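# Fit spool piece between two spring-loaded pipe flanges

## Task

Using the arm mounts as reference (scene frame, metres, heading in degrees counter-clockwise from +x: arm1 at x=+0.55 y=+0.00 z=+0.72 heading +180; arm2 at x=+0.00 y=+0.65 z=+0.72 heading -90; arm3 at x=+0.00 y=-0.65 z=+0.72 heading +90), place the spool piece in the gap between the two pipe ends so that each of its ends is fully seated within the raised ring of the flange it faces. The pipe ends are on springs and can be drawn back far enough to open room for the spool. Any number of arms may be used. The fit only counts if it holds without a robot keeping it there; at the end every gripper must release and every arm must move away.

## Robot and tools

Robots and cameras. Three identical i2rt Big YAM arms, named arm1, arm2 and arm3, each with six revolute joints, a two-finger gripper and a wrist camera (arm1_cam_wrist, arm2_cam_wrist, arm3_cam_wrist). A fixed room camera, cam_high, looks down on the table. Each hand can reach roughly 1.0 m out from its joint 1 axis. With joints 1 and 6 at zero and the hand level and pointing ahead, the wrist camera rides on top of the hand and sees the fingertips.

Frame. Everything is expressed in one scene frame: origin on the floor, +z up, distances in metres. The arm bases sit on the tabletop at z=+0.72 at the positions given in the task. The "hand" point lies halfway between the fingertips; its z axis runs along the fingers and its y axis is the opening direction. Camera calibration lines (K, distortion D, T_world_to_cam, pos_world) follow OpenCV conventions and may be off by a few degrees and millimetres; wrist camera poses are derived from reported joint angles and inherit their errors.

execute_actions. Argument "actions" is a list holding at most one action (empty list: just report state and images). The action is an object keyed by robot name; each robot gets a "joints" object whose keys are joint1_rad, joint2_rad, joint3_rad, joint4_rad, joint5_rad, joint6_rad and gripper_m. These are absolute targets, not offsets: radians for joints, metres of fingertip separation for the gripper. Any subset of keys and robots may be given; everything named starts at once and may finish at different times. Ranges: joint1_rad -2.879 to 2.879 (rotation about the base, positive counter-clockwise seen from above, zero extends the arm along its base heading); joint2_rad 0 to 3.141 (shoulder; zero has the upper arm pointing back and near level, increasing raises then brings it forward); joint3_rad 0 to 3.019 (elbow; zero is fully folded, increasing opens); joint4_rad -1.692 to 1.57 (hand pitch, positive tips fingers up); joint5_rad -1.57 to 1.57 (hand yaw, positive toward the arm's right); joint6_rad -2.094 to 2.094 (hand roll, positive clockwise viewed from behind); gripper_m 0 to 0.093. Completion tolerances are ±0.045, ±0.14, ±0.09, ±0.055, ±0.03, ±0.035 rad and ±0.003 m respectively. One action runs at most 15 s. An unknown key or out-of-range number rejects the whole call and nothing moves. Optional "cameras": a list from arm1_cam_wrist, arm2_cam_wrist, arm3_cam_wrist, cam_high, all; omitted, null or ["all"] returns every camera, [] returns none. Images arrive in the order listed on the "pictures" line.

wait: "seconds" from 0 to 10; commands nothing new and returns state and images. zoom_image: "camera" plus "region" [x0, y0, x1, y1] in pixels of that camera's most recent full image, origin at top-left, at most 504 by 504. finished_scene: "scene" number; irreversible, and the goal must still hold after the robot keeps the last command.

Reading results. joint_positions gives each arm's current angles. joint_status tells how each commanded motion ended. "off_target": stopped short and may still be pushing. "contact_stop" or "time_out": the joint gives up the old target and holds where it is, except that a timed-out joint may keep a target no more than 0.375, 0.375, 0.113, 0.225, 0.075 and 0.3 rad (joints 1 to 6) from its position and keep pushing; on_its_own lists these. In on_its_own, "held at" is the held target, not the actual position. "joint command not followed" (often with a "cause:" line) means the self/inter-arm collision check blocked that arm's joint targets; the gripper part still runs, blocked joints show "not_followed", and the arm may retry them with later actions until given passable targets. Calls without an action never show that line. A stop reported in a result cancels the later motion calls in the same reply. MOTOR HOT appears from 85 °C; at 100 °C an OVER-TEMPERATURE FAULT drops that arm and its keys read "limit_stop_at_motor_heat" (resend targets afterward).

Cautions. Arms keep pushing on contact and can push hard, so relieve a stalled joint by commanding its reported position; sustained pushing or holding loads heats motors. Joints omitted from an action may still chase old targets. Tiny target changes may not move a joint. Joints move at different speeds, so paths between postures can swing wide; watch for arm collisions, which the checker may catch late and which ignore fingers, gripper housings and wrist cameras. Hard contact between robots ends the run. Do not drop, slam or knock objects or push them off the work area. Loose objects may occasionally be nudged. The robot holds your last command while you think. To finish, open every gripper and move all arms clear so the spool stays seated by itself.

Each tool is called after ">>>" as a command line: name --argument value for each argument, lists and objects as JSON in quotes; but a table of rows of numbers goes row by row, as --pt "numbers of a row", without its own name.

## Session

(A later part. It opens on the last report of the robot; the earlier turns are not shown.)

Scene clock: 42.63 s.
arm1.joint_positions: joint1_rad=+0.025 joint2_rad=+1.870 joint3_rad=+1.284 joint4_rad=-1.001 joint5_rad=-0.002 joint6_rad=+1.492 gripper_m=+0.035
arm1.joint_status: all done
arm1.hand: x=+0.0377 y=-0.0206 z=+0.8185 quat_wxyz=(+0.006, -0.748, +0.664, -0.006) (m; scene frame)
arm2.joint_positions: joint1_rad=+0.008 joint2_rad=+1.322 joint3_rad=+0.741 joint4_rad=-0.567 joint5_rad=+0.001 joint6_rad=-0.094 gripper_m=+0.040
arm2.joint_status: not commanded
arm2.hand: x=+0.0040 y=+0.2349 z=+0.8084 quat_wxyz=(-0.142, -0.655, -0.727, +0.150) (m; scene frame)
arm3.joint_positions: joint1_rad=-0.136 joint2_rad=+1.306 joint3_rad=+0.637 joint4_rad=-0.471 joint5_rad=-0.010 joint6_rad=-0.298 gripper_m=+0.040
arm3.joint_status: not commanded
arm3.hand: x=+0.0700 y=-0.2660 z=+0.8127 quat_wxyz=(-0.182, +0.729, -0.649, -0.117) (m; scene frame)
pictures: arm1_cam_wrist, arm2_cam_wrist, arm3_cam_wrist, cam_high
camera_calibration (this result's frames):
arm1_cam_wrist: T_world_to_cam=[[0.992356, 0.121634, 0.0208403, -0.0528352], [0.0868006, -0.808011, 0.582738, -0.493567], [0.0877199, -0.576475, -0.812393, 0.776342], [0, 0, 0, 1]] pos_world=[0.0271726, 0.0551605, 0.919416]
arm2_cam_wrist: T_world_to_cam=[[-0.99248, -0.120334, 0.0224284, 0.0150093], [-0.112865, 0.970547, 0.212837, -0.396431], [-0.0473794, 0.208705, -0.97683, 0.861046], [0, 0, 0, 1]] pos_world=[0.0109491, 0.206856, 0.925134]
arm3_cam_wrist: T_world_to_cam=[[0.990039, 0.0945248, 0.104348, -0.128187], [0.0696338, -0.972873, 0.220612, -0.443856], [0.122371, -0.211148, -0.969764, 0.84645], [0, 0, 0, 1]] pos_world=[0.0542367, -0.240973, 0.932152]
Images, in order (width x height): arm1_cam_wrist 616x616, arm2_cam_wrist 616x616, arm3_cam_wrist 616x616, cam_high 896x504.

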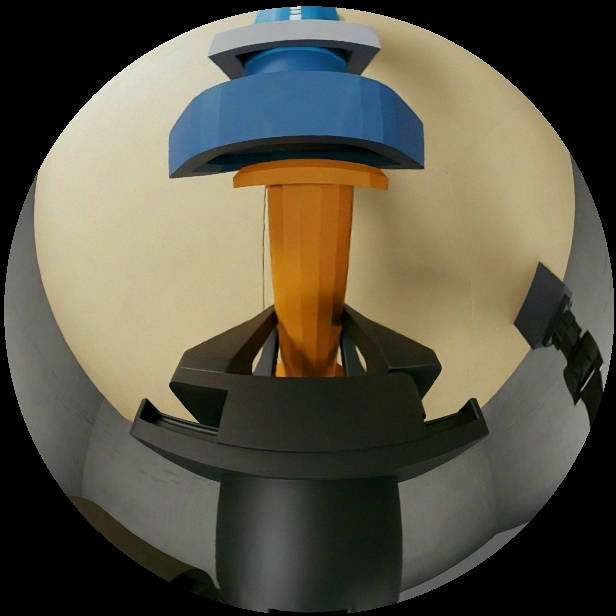

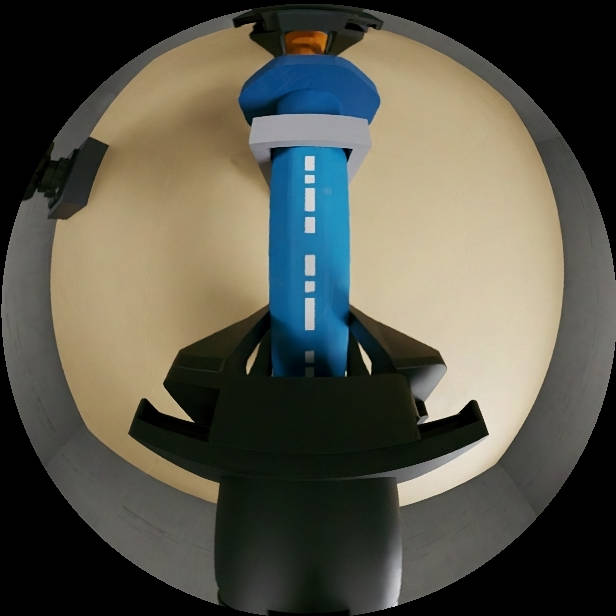

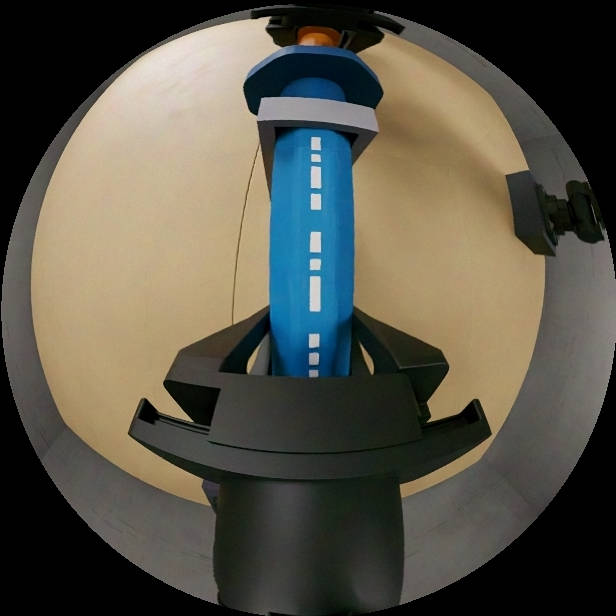

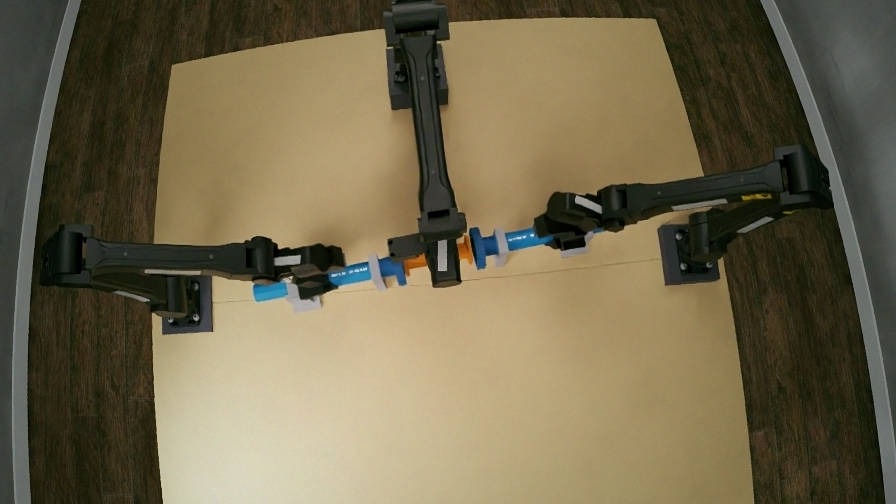

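>>> execute_actions --actions '[]'

Scene clock: 44.03 s.
arm1.joint_positions: joint1_rad=+0.025 joint2_rad=+1.870 joint3_rad=+1.284 joint4_rad=-1.001 joint5_rad=-0.002 joint6_rad=+1.492 gripper_m=+0.035
arm1.joint_status: all done
arm1.hand: x=+0.0377 y=-0.0206 z=+0.8185 quat_wxyz=(+0.006, -0.748, +0.664, -0.006) (m; scene frame)
arm2.joint_positions: joint1_rad=+0.008 joint2_rad=+1.322 joint3_rad=+0.741 joint4_rad=-0.567 joint5_rad=+0.001 joint6_rad=-0.094 gripper_m=+0.040
arm2.joint_status: not commanded
arm2.hand: x=+0.0040 y=+0.2349 z=+0.8084 quat_wxyz=(-0.142, -0.655, -0.727, +0.150) (m; scene frame)
arm3.joint_positions: joint1_rad=-0.136 joint2_rad=+1.306 joint3_rad=+0.637 joint4_rad=-0.471 joint5_rad=-0.010 joint6_rad=-0.298 gripper_m=+0.040
arm3.joint_status: not commanded
arm3.hand: x=+0.0700 y=-0.2660 z=+0.8127 quat_wxyz=(-0.182, +0.729, -0.649, -0.117) (m; scene frame)
pictures: arm1_cam_wrist, arm2_cam_wrist, arm3_cam_wrist, cam_high
camera_calibration (this result's frames):
arm1_cam_wrist: T_world_to_cam=[[0.992356, 0.121634, 0.0208403, -0.0528352], [0.0868006, -0.808011, 0.582738, -0.493567], [0.0877199, -0.576475, -0.812393, 0.776342], [0, 0, 0, 1]] pos_world=[0.0271726, 0.0551605, 0.919416]
arm2_cam_wrist: T_world_to_cam=[[-0.99248, -0.120334, 0.0224284, 0.0150093], [-0.112865, 0.970547, 0.212837, -0.396431], [-0.0473794, 0.208705, -0.97683, 0.861046], [0, 0, 0, 1]] pos_world=[0.0109491, 0.206856, 0.925134]
arm3_cam_wrist: T_world_to_cam=[[0.990039, 0.0945248, 0.104348, -0.128187], [0.0696338, -0.972873, 0.220612, -0.443856], [0.122371, -0.211148, -0.969764, 0.84645], [0, 0, 0, 1]] pos_world=[0.0542367, -0.240973, 0.932152]
Images, in order (width x height): arm1_cam_wrist 616x616, arm2_cam_wrist 616x616, arm3_cam_wrist 616x616, cam_high 896x504.

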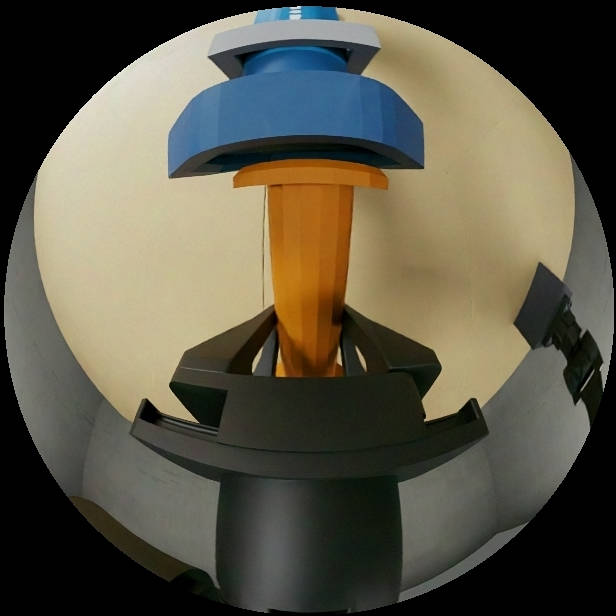

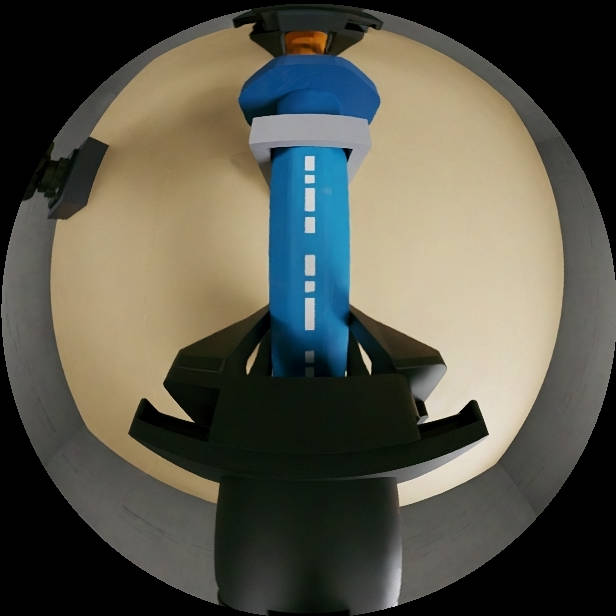

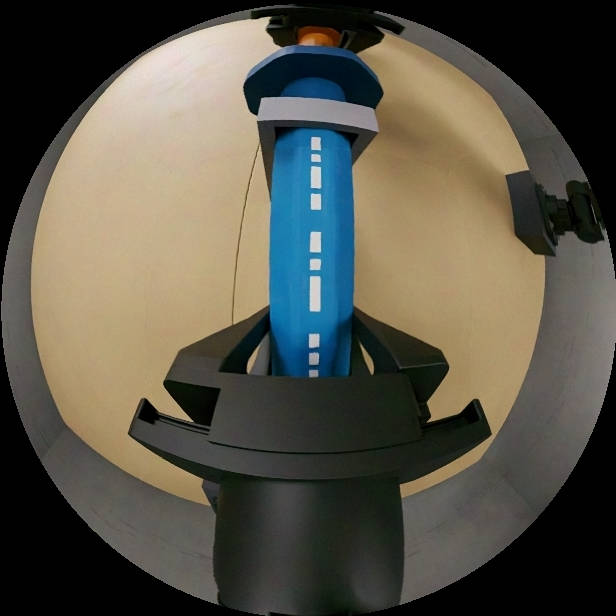

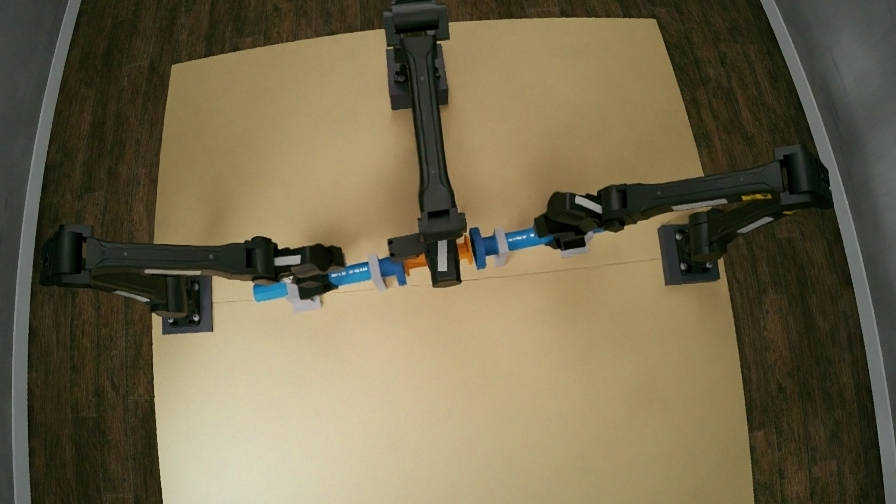

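>>> execute_actions --actions '[{"arm1":{"joints":{"joint4_rad":-0.968}}}]' --cameras '["arm1_cam_wrist","cam_high"]'

Scene clock: 44.97 s.
arm1.joint_positions: joint1_rad=+0.025 joint2_rad=+1.870 joint3_rad=+1.284 joint4_rad=-0.976 joint5_rad=-0.002 joint6_rad=+1.492 gripper_m=+0.035
arm1.joint_status: all done
arm1.hand: x=+0.0317 y=-0.0208 z=+0.8185 quat_wxyz=(-0.003, -0.748, +0.664, +0.002) (m; scene frame)
arm2.joint_positions: joint1_rad=+0.008 joint2_rad=+1.322 joint3_rad=+0.741 joint4_rad=-0.567 joint5_rad=+0.001 joint6_rad=-0.094 gripper_m=+0.040
arm2.joint_status: not commanded
arm2.hand: x=+0.0040 y=+0.2349 z=+0.8084 quat_wxyz=(-0.142, -0.655, -0.727, +0.150) (m; scene frame)
arm3.joint_positions: joint1_rad=-0.136 joint2_rad=+1.306 joint3_rad=+0.637 joint4_rad=-0.471 joint5_rad=-0.010 joint6_rad=-0.298 gripper_m=+0.040
arm3.joint_status: not commanded
arm3.hand: x=+0.0700 y=-0.2660 z=+0.8127 quat_wxyz=(-0.182, +0.729, -0.649, -0.117) (m; scene frame)
pictures: arm1_cam_wrist, cam_high
camera_calibration (this result's frames):
arm1_cam_wrist: T_world_to_cam=[[0.992563, 0.12168, -0.00349139, -0.0269432], [0.101029, -0.807434, 0.581243, -0.492437], [0.0679068, -0.577274, -0.813722, 0.778399], [0, 0, 0, 1]] pos_world=[0.0236348, 0.0550174, 0.919532]
Images, in order (width x height): arm1_cam_wrist 616x616, cam_high 896x504.

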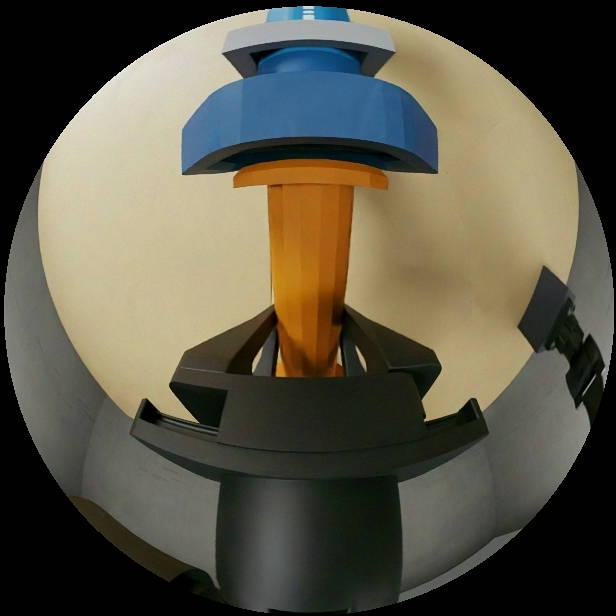

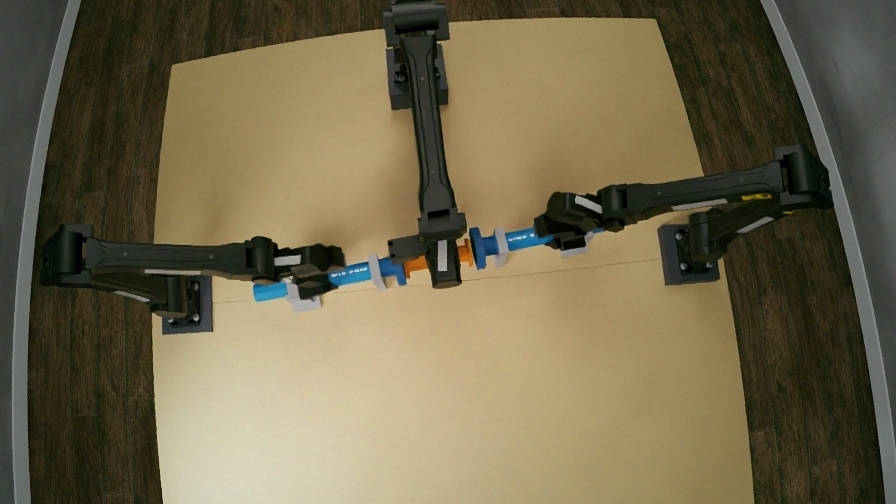

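>>> zoom_image --camera "cam_high" --region '[360,200,540,310]'

>>> execute_actions --actions '[{"arm2":{"joints":{"joint2_rad":1.36,"joint3_rad":0.79,"joint4_rad":-0.625}},"arm3":{"joints":{"joint1_rad":-0.13,"joint2_rad":1.34,"joint3_rad":0.685,"joint4_rad":-0.53}}}]'

Region (360, 200, 540, 310) of cam_high's 896x504 image, scaled by 2.800, with more detail than that image has.

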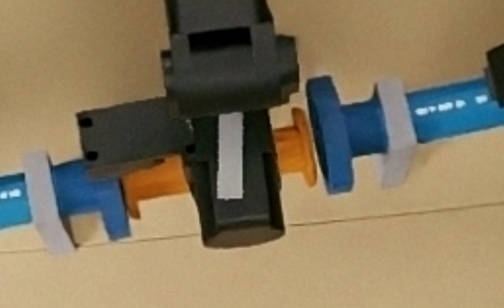

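Scene clock: 45.90 s.
arm1.joint_positions: joint1_rad=+0.027 joint2_rad=+1.870 joint3_rad=+1.284 joint4_rad=-0.976 joint5_rad=-0.006 joint6_rad=+1.492 gripper_m=+0.035
arm1.joint_status: not commanded
arm1.hand: x=+0.0318 y=-0.0227 z=+0.8185 quat_wxyz=(-0.004, -0.749, +0.663, +0.001) (m; scene frame)
arm2.joint_positions: joint1_rad=+0.007 joint2_rad=+1.345 joint3_rad=+0.764 joint4_rad=-0.583 joint5_rad=+0.000 joint6_rad=-0.094 gripper_m=+0.040
arm2.joint_status: all done
arm2.hand: x=+0.0040 y=+0.2298 z=+0.8072 quat_wxyz=(-0.137, -0.656, -0.728, +0.144) (m; scene frame)
arm3.joint_positions: joint1_rad=-0.133 joint2_rad=+1.333 joint3_rad=+0.668 joint4_rad=-0.496 joint5_rad=-0.009 joint6_rad=-0.298 gripper_m=+0.040
arm3.joint_status: all done
arm3.hand: x=+0.0702 y=-0.2594 z=+0.8125 quat_wxyz=(-0.173, +0.732, -0.650, -0.111) (m; scene frame)
pictures: arm1_cam_wrist, arm2_cam_wrist, arm3_cam_wrist, cam_high
camera_calibration (this result's frames):
arm1_cam_wrist: T_world_to_cam=[[0.992327, 0.123585, -0.00379774, -0.0264941], [0.102493, -0.805012, 0.584338, -0.496456], [0.0691584, -0.580244, -0.811501, 0.775405], [0, 0, 0, 1]] pos_world=[0.0235483, 0.0535456, 0.91924]
arm2_cam_wrist: T_world_to_cam=[[-0.992534, -0.120346, 0.0198459, 0.016551], [-0.112691, 0.967048, 0.228296, -0.402898], [-0.0466664, 0.224355, -0.973389, 0.854548], [0, 0, 0, 1]] pos_world=[0.0109033, 0.199892, 0.92346]
arm3_cam_wrist: T_world_to_cam=[[0.989998, 0.0993548, 0.100164, -0.124298], [0.0727241, -0.967759, 0.241151, -0.453007], [0.120894, -0.231455, -0.965305, 0.838838], [0, 0, 0, 1]] pos_world=[0.0545889, -0.231899, 0.931428]
Images, in order (width x height): arm1_cam_wrist 616x616, arm2_cam_wrist 616x616, arm3_cam_wrist 616x616, cam_high 896x504.

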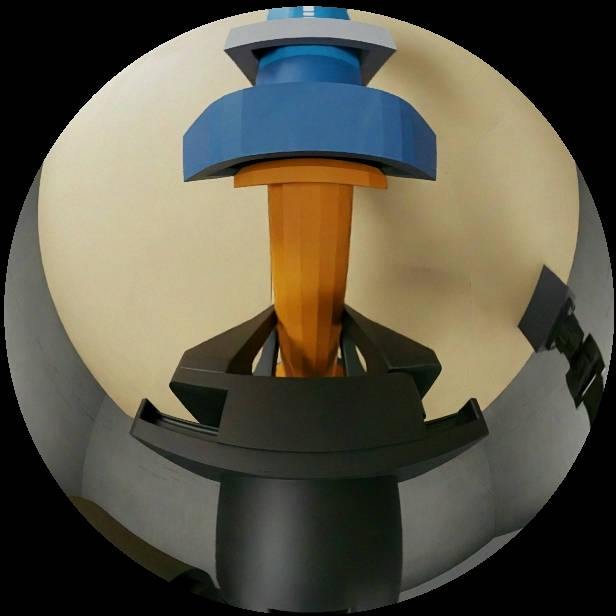

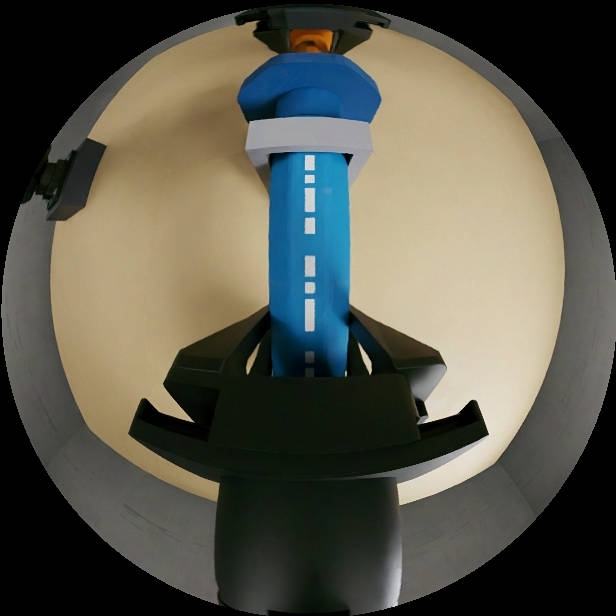

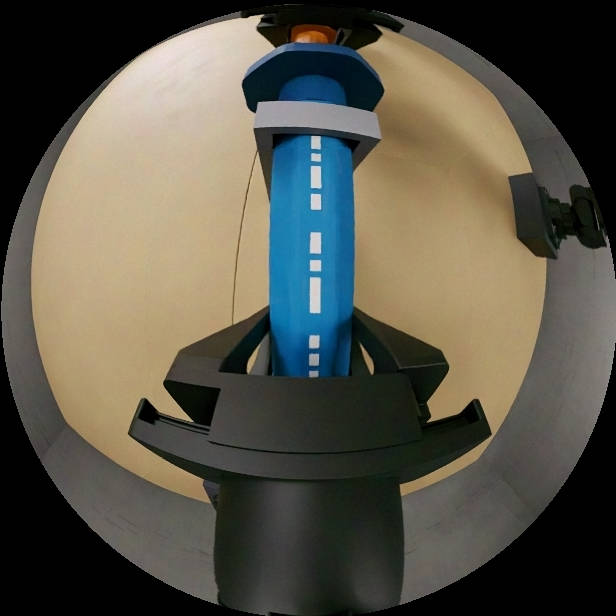

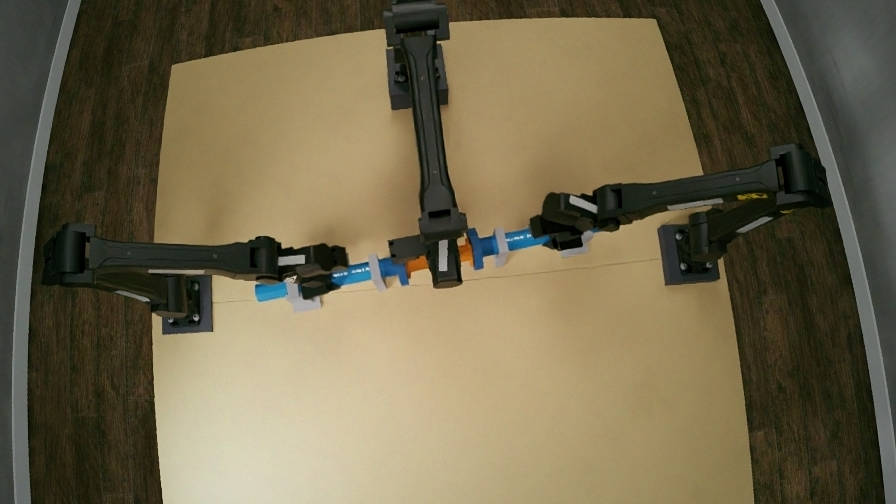

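>>> zoom_image --camera "cam_high" --region '[380,210,510,300]'

>>> zoom_image --camera "arm1_cam_wrist" --region '[160,70,460,220]'

Region (380, 210, 510, 300) of cam_high's 896x504 image, scaled by 3.877, with more detail than that image has; it fills the top 349 rows of this view, and the rest is white.

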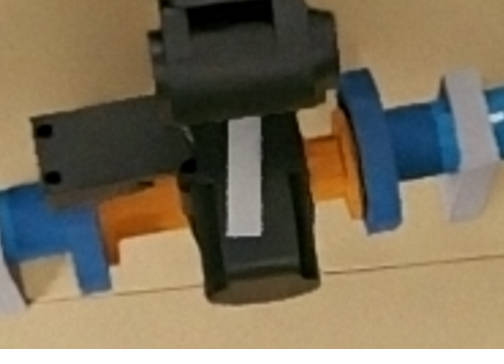

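Region (160, 70, 460, 220) of arm1_cam_wrist's 616x616 image, scaled by 1.680, with more detail than that image has.

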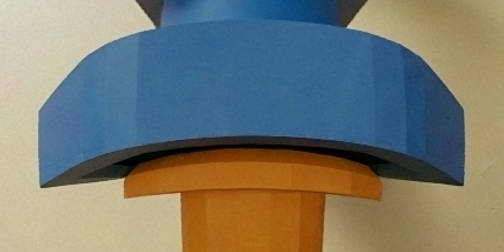

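>>> execute_actions --actions '[{"arm2":{"joints":{"joint2_rad":1.405,"joint3_rad":0.85,"joint4_rad":-0.63}},"arm3":{"joints":{"joint1_rad":-0.118,"joint2_rad":1.385,"joint3_rad":0.745,"joint4_rad":-0.54}}}]'

Scene clock: 46.93 s.
arm1.joint_positions: joint1_rad=+0.027 joint2_rad=+1.869 joint3_rad=+1.284 joint4_rad=-0.976 joint5_rad=-0.008 joint6_rad=+1.493 gripper_m=+0.035
arm1.joint_status: not commanded
arm1.hand: x=+0.0317 y=-0.0230 z=+0.8189 quat_wxyz=(-0.005, -0.749, +0.663, +0.001) (m; scene frame)
arm2.joint_positions: joint1_rad=+0.007 joint2_rad=+1.362 joint3_rad=+0.791 joint4_rad=-0.625 joint5_rad=+0.000 joint6_rad=-0.094 gripper_m=+0.040
arm2.joint_status: all done
arm2.hand: x=+0.0039 y=+0.2284 z=+0.8075 quat_wxyz=(-0.126, -0.658, -0.730, +0.132) (m; scene frame)
arm3.joint_positions: joint1_rad=-0.131 joint2_rad=+1.349 joint3_rad=+0.695 joint4_rad=-0.543 joint5_rad=-0.005 joint6_rad=-0.289 gripper_m=+0.040
arm3.joint_status: all done
arm3.hand: x=+0.0702 y=-0.2587 z=+0.8130 quat_wxyz=(-0.159, +0.732, -0.655, -0.102) (m; scene frame)
pictures: arm1_cam_wrist, arm2_cam_wrist, arm3_cam_wrist, cam_high
camera_calibration (this result's frames):
arm1_cam_wrist: T_world_to_cam=[[0.992369, 0.123213, -0.00471083, -0.02564], [0.102596, -0.803914, 0.58583, -0.498137], [0.068395, -0.581843, -0.81042, 0.774629], [0, 0, 0, 1]] pos_world=[0.0235703, 0.0534121, 0.919478]
arm2_cam_wrist: T_world_to_cam=[[-0.992549, -0.120754, 0.0163108, 0.0191842], [-0.112426, 0.959158, 0.25957, -0.425117], [-0.0469886, 0.255802, -0.965587, 0.841639], [0, 0, 0, 1]] pos_world=[0.0107947, 0.194778, 0.92271]
arm3_cam_wrist: T_world_to_cam=[[0.991388, 0.0949002, 0.0902398, -0.117557], [0.0669007, -0.959407, 0.273974, -0.476614], [0.112577, -0.265578, -0.957494, 0.824969], [0, 0, 0, 1]] pos_world=[0.0555576, -0.227017, 0.931091]
Images, in order (width x height): arm1_cam_wrist 616x616, arm2_cam_wrist 616x616, arm3_cam_wrist 616x616, cam_high 896x504.

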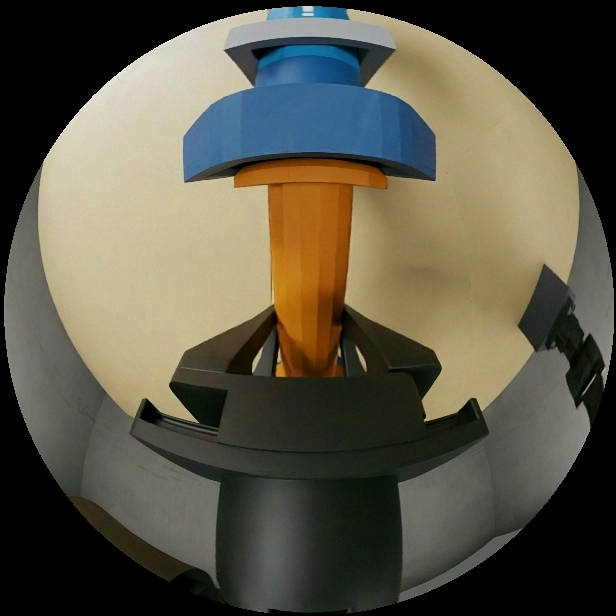

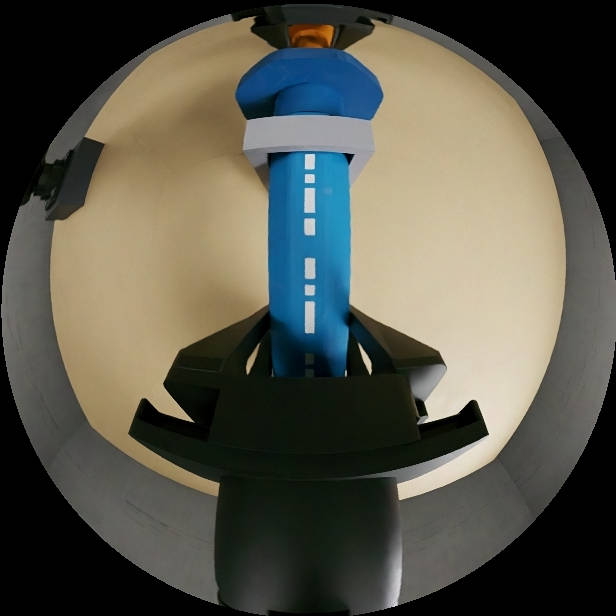

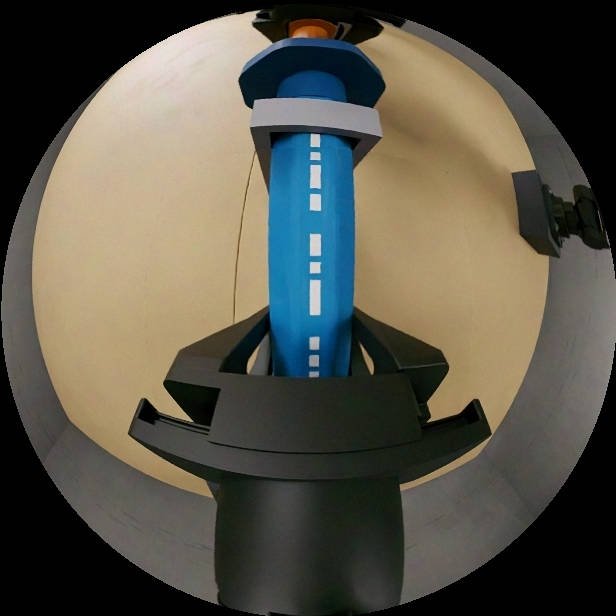

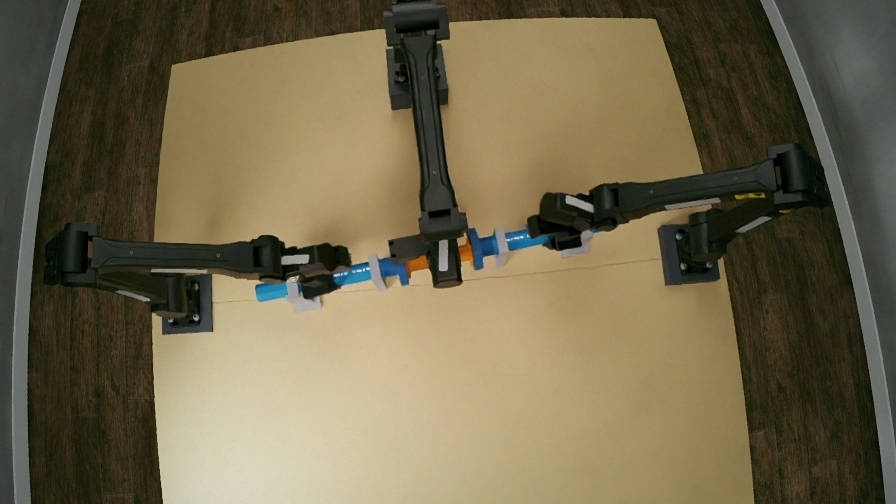

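>>> zoom_image --camera "arm1_cam_wrist" --region '[160,70,460,220]'

>>> zoom_image --camera "cam_high" --region '[380,210,510,300]'

Region (160, 70, 460, 220) of arm1_cam_wrist's 616x616 image, scaled by 1.680, with more detail than that image has.

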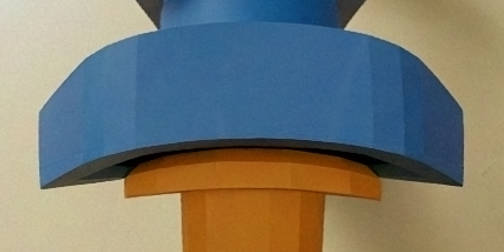

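Region (380, 210, 510, 300) of cam_high's 896x504 image, scaled by 3.877, with more detail than that image has; it fills the top 349 rows of this view, and the rest is white.

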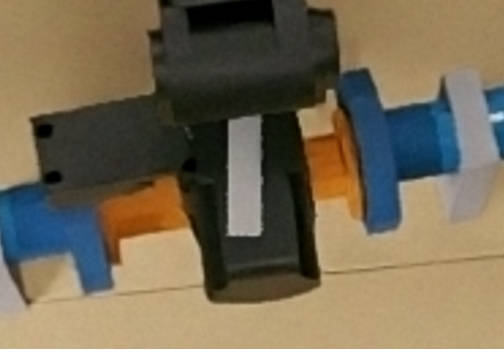

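>>> execute_actions --actions '[{"arm1":{"joints":{"joint2_rad":1.853,"joint4_rad":-0.962}},"arm2":{"joints":{"joint2_rad":1.37,"joint3_rad":0.80,"joint4_rad":-0.625}},"arm3":{"joints":{"joint1_rad":-0.125,"joint2_rad":1.355,"joint3_rad":0.705,"joint4_rad":-0.54}}}]' --cameras '["arm1_cam_wrist","cam_high"]'

Scene clock: 49.80 s.
arm1.joint_positions: joint1_rad=+0.027 joint2_rad=+1.868 joint3_rad=+1.284 joint4_rad=-0.976 joint5_rad=-0.008 joint6_rad=+1.493 gripper_m=+0.035
arm1.joint_status: all done
arm1.hand: x=+0.0317 y=-0.0230 z=+0.8191 quat_wxyz=(-0.005, -0.749, +0.663, +0.001) (m; scene frame)
arm2.joint_positions: joint1_rad=+0.007 joint2_rad=+1.362 joint3_rad=+0.791 joint4_rad=-0.625 joint5_rad=+0.000 joint6_rad=-0.094 gripper_m=+0.040
arm2.joint_status: all done
arm2.hand: x=+0.0039 y=+0.2284 z=+0.8075 quat_wxyz=(-0.126, -0.658, -0.730, +0.132) (m; scene frame)
arm3.joint_positions: joint1_rad=-0.131 joint2_rad=+1.348 joint3_rad=+0.695 joint4_rad=-0.543 joint5_rad=-0.005 joint6_rad=-0.289 gripper_m=+0.040
arm3.joint_status: all done
arm3.hand: x=+0.0702 y=-0.2587 z=+0.8132 quat_wxyz=(-0.159, +0.732, -0.655, -0.102) (m; scene frame)
pictures: arm1_cam_wrist, cam_high
camera_calibration (this result's frames):
arm1_cam_wrist: T_world_to_cam=[[0.992367, 0.123214, -0.00509106, -0.0252836], [0.102819, -0.803904, 0.585804, -0.498231], [0.0680865, -0.581856, -0.810437, 0.774807], [0, 0, 0, 1]] pos_world=[0.0235646, 0.0534116, 0.919669]
Images, in order (width x height): arm1_cam_wrist 616x616, cam_high 896x504.

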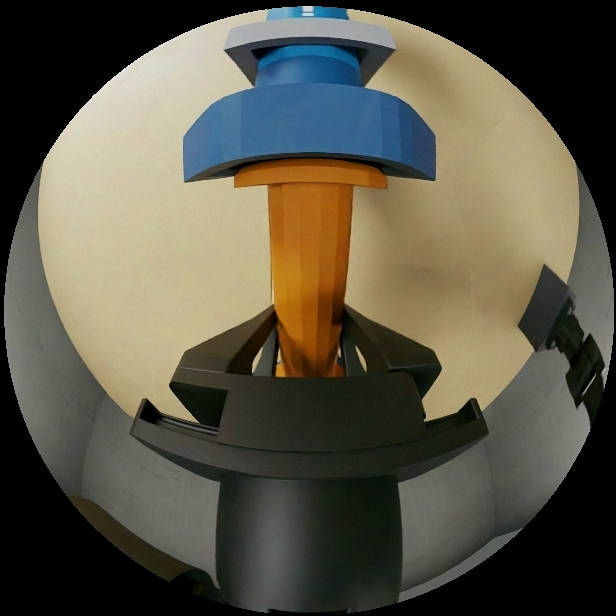

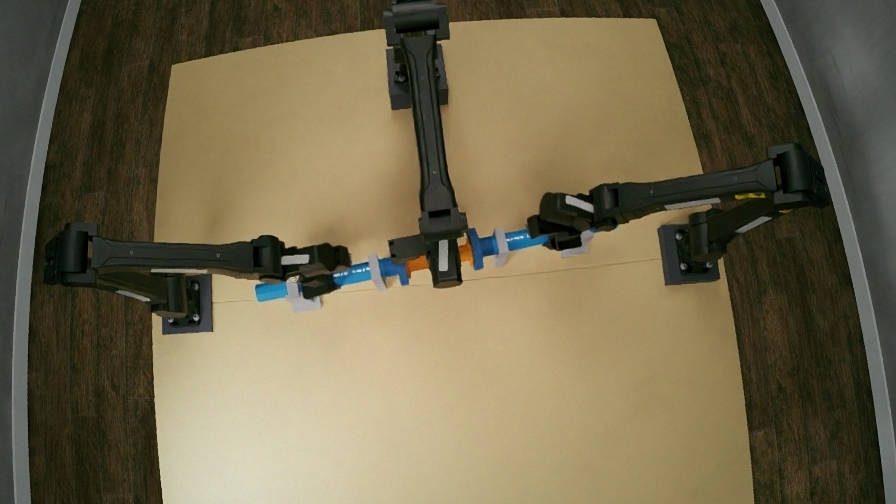

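>>> execute_actions --actions '[{"arm1":{"joints":{"joint1_rad":0.034,"joint2_rad":1.853,"joint4_rad":-0.965,"joint5_rad":0.0}},"arm2":{"joints":{"joint2_rad":1.285,"joint3_rad":0.72,"joint4_rad":-0.615}},"arm3":{"joints":{"joint1_rad":-0.15,"joint2_rad":1.268,"joint3_rad":0.618,"joint4_rad":-0.522}}}]'

Scene clock: 52.27 s.
arm1.joint_positions: joint1_rad=+0.028 joint2_rad=+1.868 joint3_rad=+1.284 joint4_rad=-0.973 joint5_rad=-0.003 joint6_rad=+1.493 gripper_m=+0.035
arm1.joint_status: all done
arm1.hand: x=+0.0309 y=-0.0224 z=+0.8191 quat_wxyz=(-0.004, -0.749, +0.663, +0.004) (m; scene frame)
arm2.joint_positions: joint1_rad=+0.007 joint2_rad=+1.336 joint3_rad=+0.757 joint4_rad=-0.583 joint5_rad=+0.000 joint6_rad=-0.094 gripper_m=+0.040
arm2.joint_status: all done
arm2.hand: x=+0.0038 y=+0.2322 z=+0.8079 quat_wxyz=(-0.137, -0.656, -0.728, +0.145) (m; scene frame)
arm3.joint_positions: joint1_rad=-0.132 joint2_rad=+1.316 joint3_rad=+0.650 joint4_rad=-0.484 joint5_rad=-0.005 joint6_rad=-0.293 gripper_m=+0.040
arm3.joint_status: all done
arm3.hand: x=+0.0698 y=-0.2636 z=+0.8129 quat_wxyz=(-0.179, +0.729, -0.651, -0.113) (m; scene frame)
pictures: arm1_cam_wrist, arm2_cam_wrist, arm3_cam_wrist, cam_high
camera_calibration (this result's frames):
arm1_cam_wrist: T_world_to_cam=[[0.992304, 0.123581, -0.00773187, -0.0224154], [0.104996, -0.806684, 0.581581, -0.494324], [0.0656354, -0.577918, -0.813451, 0.777857], [0, 0, 0, 1]] pos_world=[0.0230899, 0.0535443, 0.920066]
arm2_cam_wrist: T_world_to_cam=[[-0.992581, -0.119917, 0.0200556, 0.0163673], [-0.112315, 0.967525, 0.226451, -0.403998], [-0.0465598, 0.222519, -0.973816, 0.855397], [0, 0, 0, 1]] pos_world=[0.0106981, 0.202499, 0.924157]
arm3_cam_wrist: T_world_to_cam=[[0.990155, 0.0929483, 0.104662, -0.128884], [0.0667302, -0.970717, 0.230773, -0.44906], [0.123048, -0.221516, -0.967362, 0.84247], [0, 0, 0, 1]] pos_world=[0.0539169, -0.23731, 0.932094]
Images, in order (width x height): arm1_cam_wrist 616x616, arm2_cam_wrist 616x616, arm3_cam_wrist 616x616, cam_high 896x504.

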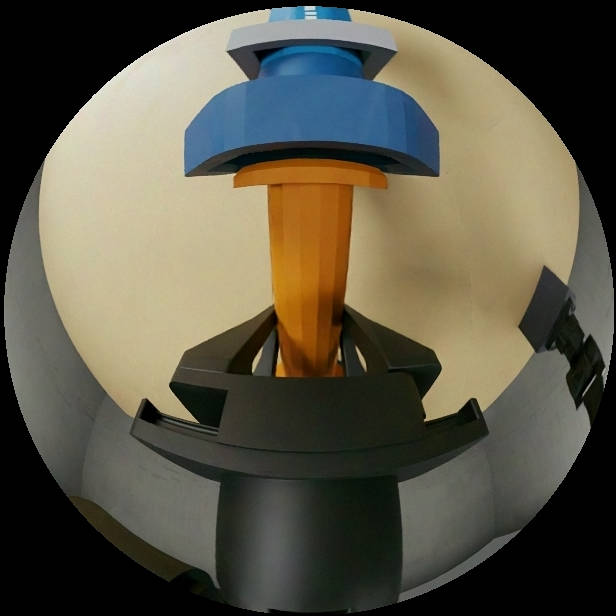

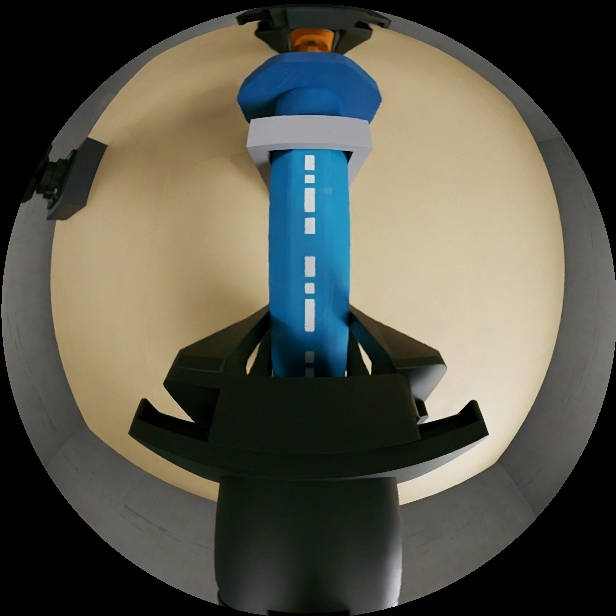

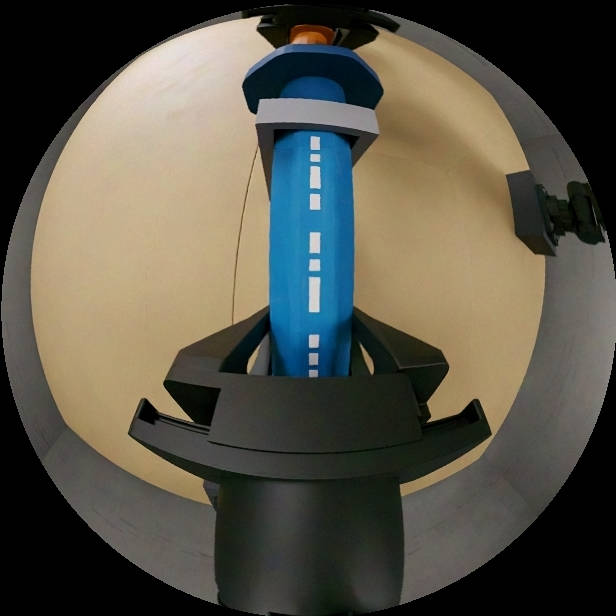

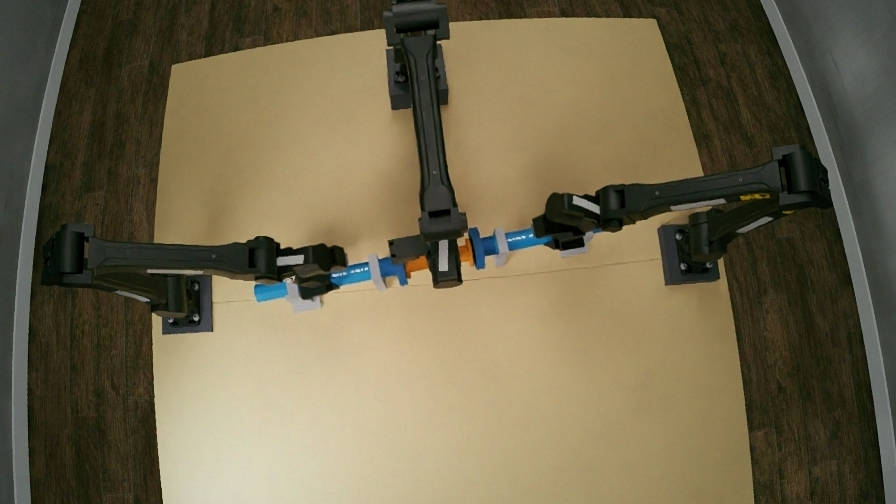

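>>> execute_actions --actions '[{"arm1":{"joints":{"joint3_rad":1.338,"joint4_rad":-0.981}}}]' --cameras '["arm1_cam_wrist","cam_high"]'

Scene clock: 53.10 s.
arm1.joint_positions: joint1_rad=+0.028 joint2_rad=+1.868 joint3_rad=+1.284 joint4_rad=-0.973 joint5_rad=-0.003 joint6_rad=+1.493 gripper_m=+0.035
arm1.joint_status: all done
arm1.hand: x=+0.0309 y=-0.0224 z=+0.8191 quat_wxyz=(-0.004, -0.749, +0.663, +0.004) (m; scene frame)
arm2.joint_positions: joint1_rad=+0.007 joint2_rad=+1.336 joint3_rad=+0.757 joint4_rad=-0.583 joint5_rad=+0.000 joint6_rad=-0.094 gripper_m=+0.040
arm2.joint_status: not commanded
arm2.hand: x=+0.0038 y=+0.2322 z=+0.8079 quat_wxyz=(-0.137, -0.656, -0.728, +0.145) (m; scene frame)
arm3.joint_positions: joint1_rad=-0.132 joint2_rad=+1.316 joint3_rad=+0.650 joint4_rad=-0.484 joint5_rad=-0.005 joint6_rad=-0.293 gripper_m=+0.040
arm3.joint_status: not commanded
arm3.hand: x=+0.0698 y=-0.2636 z=+0.8129 quat_wxyz=(-0.179, +0.729, -0.651, -0.113) (m; scene frame)
pictures: arm1_cam_wrist, cam_high
camera_calibration (this result's frames):
arm1_cam_wrist: T_world_to_cam=[[0.992304, 0.123581, -0.00773187, -0.0224154], [0.104996, -0.806684, 0.581581, -0.494324], [0.0656354, -0.577918, -0.813451, 0.777857], [0, 0, 0, 1]] pos_world=[0.0230899, 0.0535443, 0.920066]
Images, in order (width x height): arm1_cam_wrist 616x616, cam_high 896x504.

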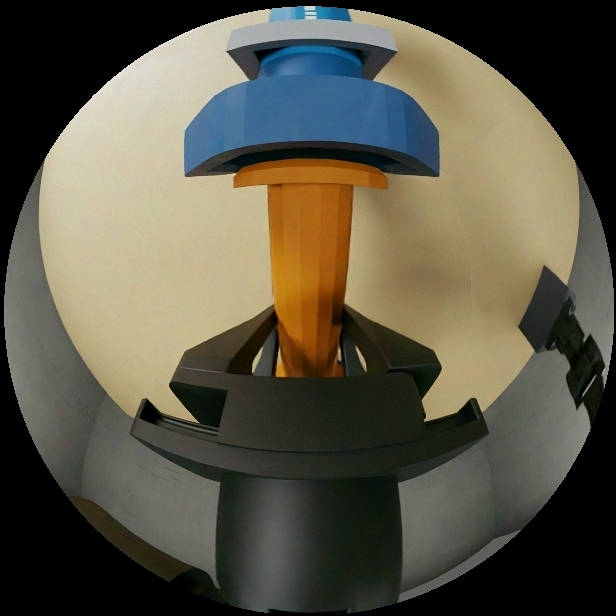

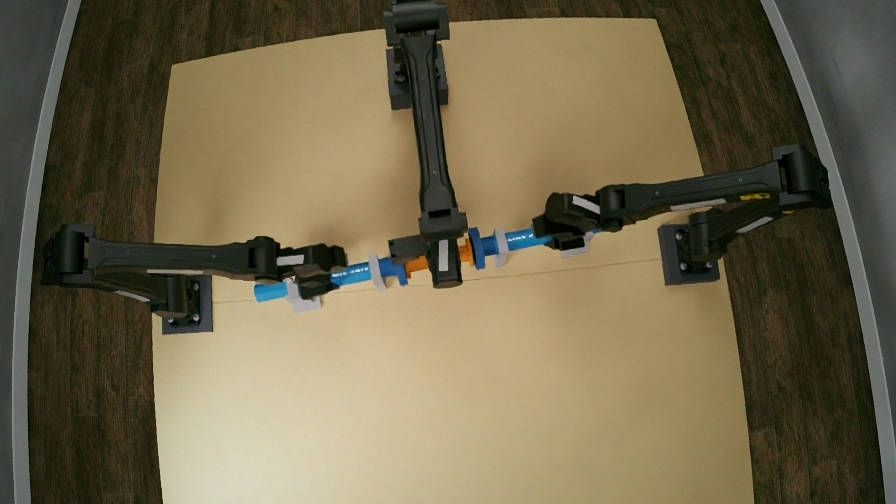

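>>> execute_actions --actions '[{"arm1":{"joints":{"joint3_rad":1.36,"joint4_rad":-0.99}}}]' --cameras '["arm1_cam_wrist"]'

Scene clock: 53.87 s.
arm1.joint_positions: joint1_rad=+0.028 joint2_rad=+1.868 joint3_rad=+1.313 joint4_rad=-0.983 joint5_rad=-0.003 joint6_rad=+1.493 gripper_m=+0.035
arm1.joint_status: all done
arm1.hand: x=+0.0202 y=-0.0229 z=+0.8286 quat_wxyz=(-0.011, -0.749, +0.663, +0.010) (m; scene frame)
arm2.joint_positions: joint1_rad=+0.007 joint2_rad=+1.336 joint3_rad=+0.757 joint4_rad=-0.583 joint5_rad=+0.000 joint6_rad=-0.094 gripper_m=+0.040
arm2.joint_status: not commanded
arm2.hand: x=+0.0038 y=+0.2322 z=+0.8079 quat_wxyz=(-0.137, -0.656, -0.728, +0.145) (m; scene frame)
arm3.joint_positions: joint1_rad=-0.132 joint2_rad=+1.316 joint3_rad=+0.650 joint4_rad=-0.484 joint5_rad=-0.005 joint6_rad=-0.293 gripper_m=+0.040
arm3.joint_status: not commanded
arm3.hand: x=+0.0698 y=-0.2636 z=+0.8129 quat_wxyz=(-0.179, +0.729, -0.651, -0.113) (m; scene frame)
pictures: arm1_cam_wrist
camera_calibration (this result's frames):
arm1_cam_wrist: T_world_to_cam=[[0.991972, 0.123596, -0.0267402, 0.00414237], [0.116089, -0.806204, 0.580137, -0.498138], [0.0501448, -0.578584, -0.81408, 0.786855], [0, 0, 0, 1]] pos_world=[0.0142624, 0.0531491, 0.929661]
Images, in order (width x height): arm1_cam_wrist 616x616.

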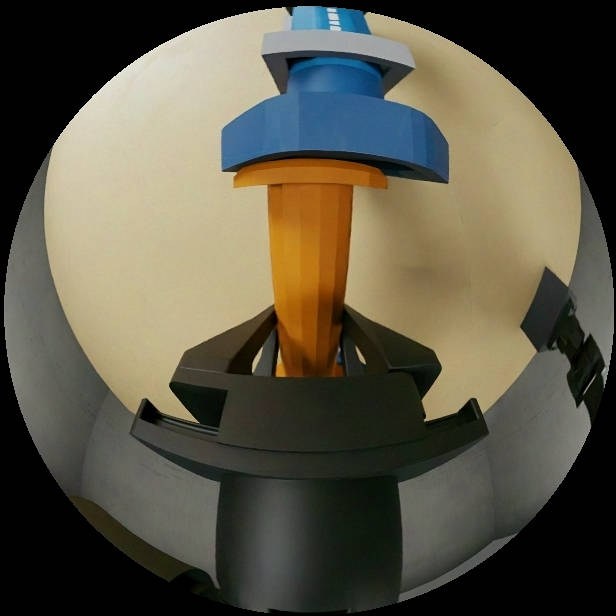

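>>> execute_actions --actions '[{"arm1":{"joints":{"joint3_rad":1.304,"joint4_rad":-0.989}}}]' --cameras '["arm1_cam_wrist"]'

Scene clock: 54.77 s.
arm1.joint_positions: joint1_rad=+0.028 joint2_rad=+1.868 joint3_rad=+1.300 joint4_rad=-0.983 joint5_rad=-0.003 joint6_rad=+1.493 gripper_m=+0.035
arm1.joint_status: all done
arm1.hand: x=+0.0262 y=-0.0226 z=+0.8242 quat_wxyz=(-0.006, -0.749, +0.663, +0.006) (m; scene frame)
arm2.joint_positions: joint1_rad=+0.007 joint2_rad=+1.336 joint3_rad=+0.757 joint4_rad=-0.583 joint5_rad=+0.000 joint6_rad=-0.094 gripper_m=+0.040
arm2.joint_status: not commanded
arm2.hand: x=+0.0038 y=+0.2322 z=+0.8079 quat_wxyz=(-0.137, -0.656, -0.728, +0.145) (m; scene frame)
arm3.joint_positions: joint1_rad=-0.132 joint2_rad=+1.316 joint3_rad=+0.650 joint4_rad=-0.484 joint5_rad=-0.005 joint6_rad=-0.293 gripper_m=+0.040
arm3.joint_status: not commanded
arm3.hand: x=+0.0698 y=-0.2636 z=+0.8129 quat_wxyz=(-0.179, +0.729, -0.651, -0.113) (m; scene frame)
pictures: arm1_cam_wrist
camera_calibration (this result's frames):
arm1_cam_wrist: T_world_to_cam=[[0.992243, 0.123587, -0.013435, -0.012935], [0.108326, -0.80654, 0.58117, -0.496733], [0.0609895, -0.578117, -0.813671, 0.782527], [0, 0, 0, 1]] pos_world=[0.018918, 0.0533565, 0.925232]
Images, in order (width x height): arm1_cam_wrist 616x616.

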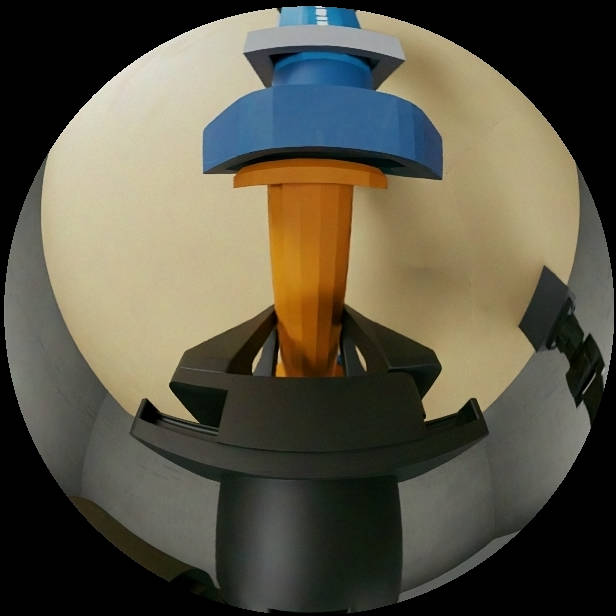

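>>> execute_actions --actions '[{"arm1":{"joints":{"joint4_rad":-0.999}}}]' --cameras '["arm1_cam_wrist"]'

Scene clock: 55.43 s.
arm1.joint_positions: joint1_rad=+0.028 joint2_rad=+1.868 joint3_rad=+1.300 joint4_rad=-0.991 joint5_rad=-0.003 joint6_rad=+1.493 gripper_m=+0.035
arm1.joint_status: all done
arm1.hand: x=+0.0280 y=-0.0225 z=+0.8242 quat_wxyz=(-0.004, -0.749, +0.663, +0.003) (m; scene frame)
arm2.joint_positions: joint1_rad=+0.007 joint2_rad=+1.336 joint3_rad=+0.757 joint4_rad=-0.583 joint5_rad=+0.000 joint6_rad=-0.094 gripper_m=+0.040
arm2.joint_status: not commanded
arm2.hand: x=+0.0038 y=+0.2322 z=+0.8079 quat_wxyz=(-0.137, -0.656, -0.728, +0.145) (m; scene frame)
arm3.joint_positions: joint1_rad=-0.132 joint2_rad=+1.316 joint3_rad=+0.650 joint4_rad=-0.484 joint5_rad=-0.005 joint6_rad=-0.293 gripper_m=+0.040
arm3.joint_status: not commanded
arm3.hand: x=+0.0698 y=-0.2636 z=+0.8129 quat_wxyz=(-0.179, +0.729, -0.651, -0.113) (m; scene frame)
pictures: arm1_cam_wrist
camera_calibration (this result's frames):
arm1_cam_wrist: T_world_to_cam=[[0.992318, 0.123579, -0.00583077, -0.0210744], [0.103885, -0.806732, 0.581714, -0.497186], [0.0671837, -0.577851, -0.813372, 0.782027], [0, 0, 0, 1]] pos_world=[0.0200231, 0.0534042, 0.925177]
Images, in order (width x height): arm1_cam_wrist 616x616.

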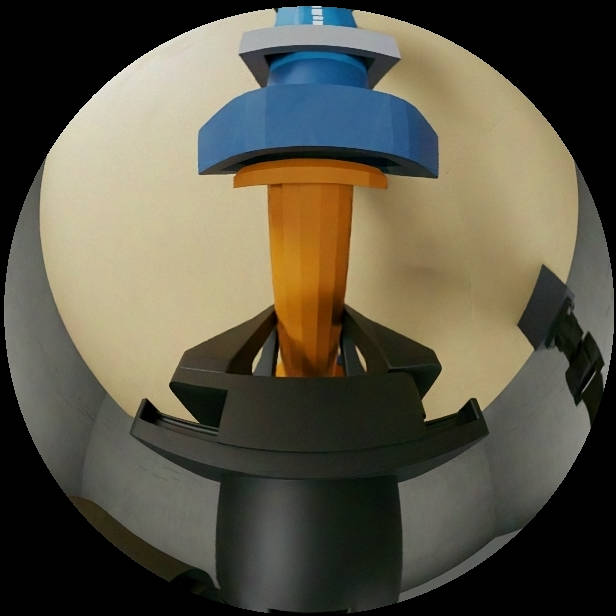

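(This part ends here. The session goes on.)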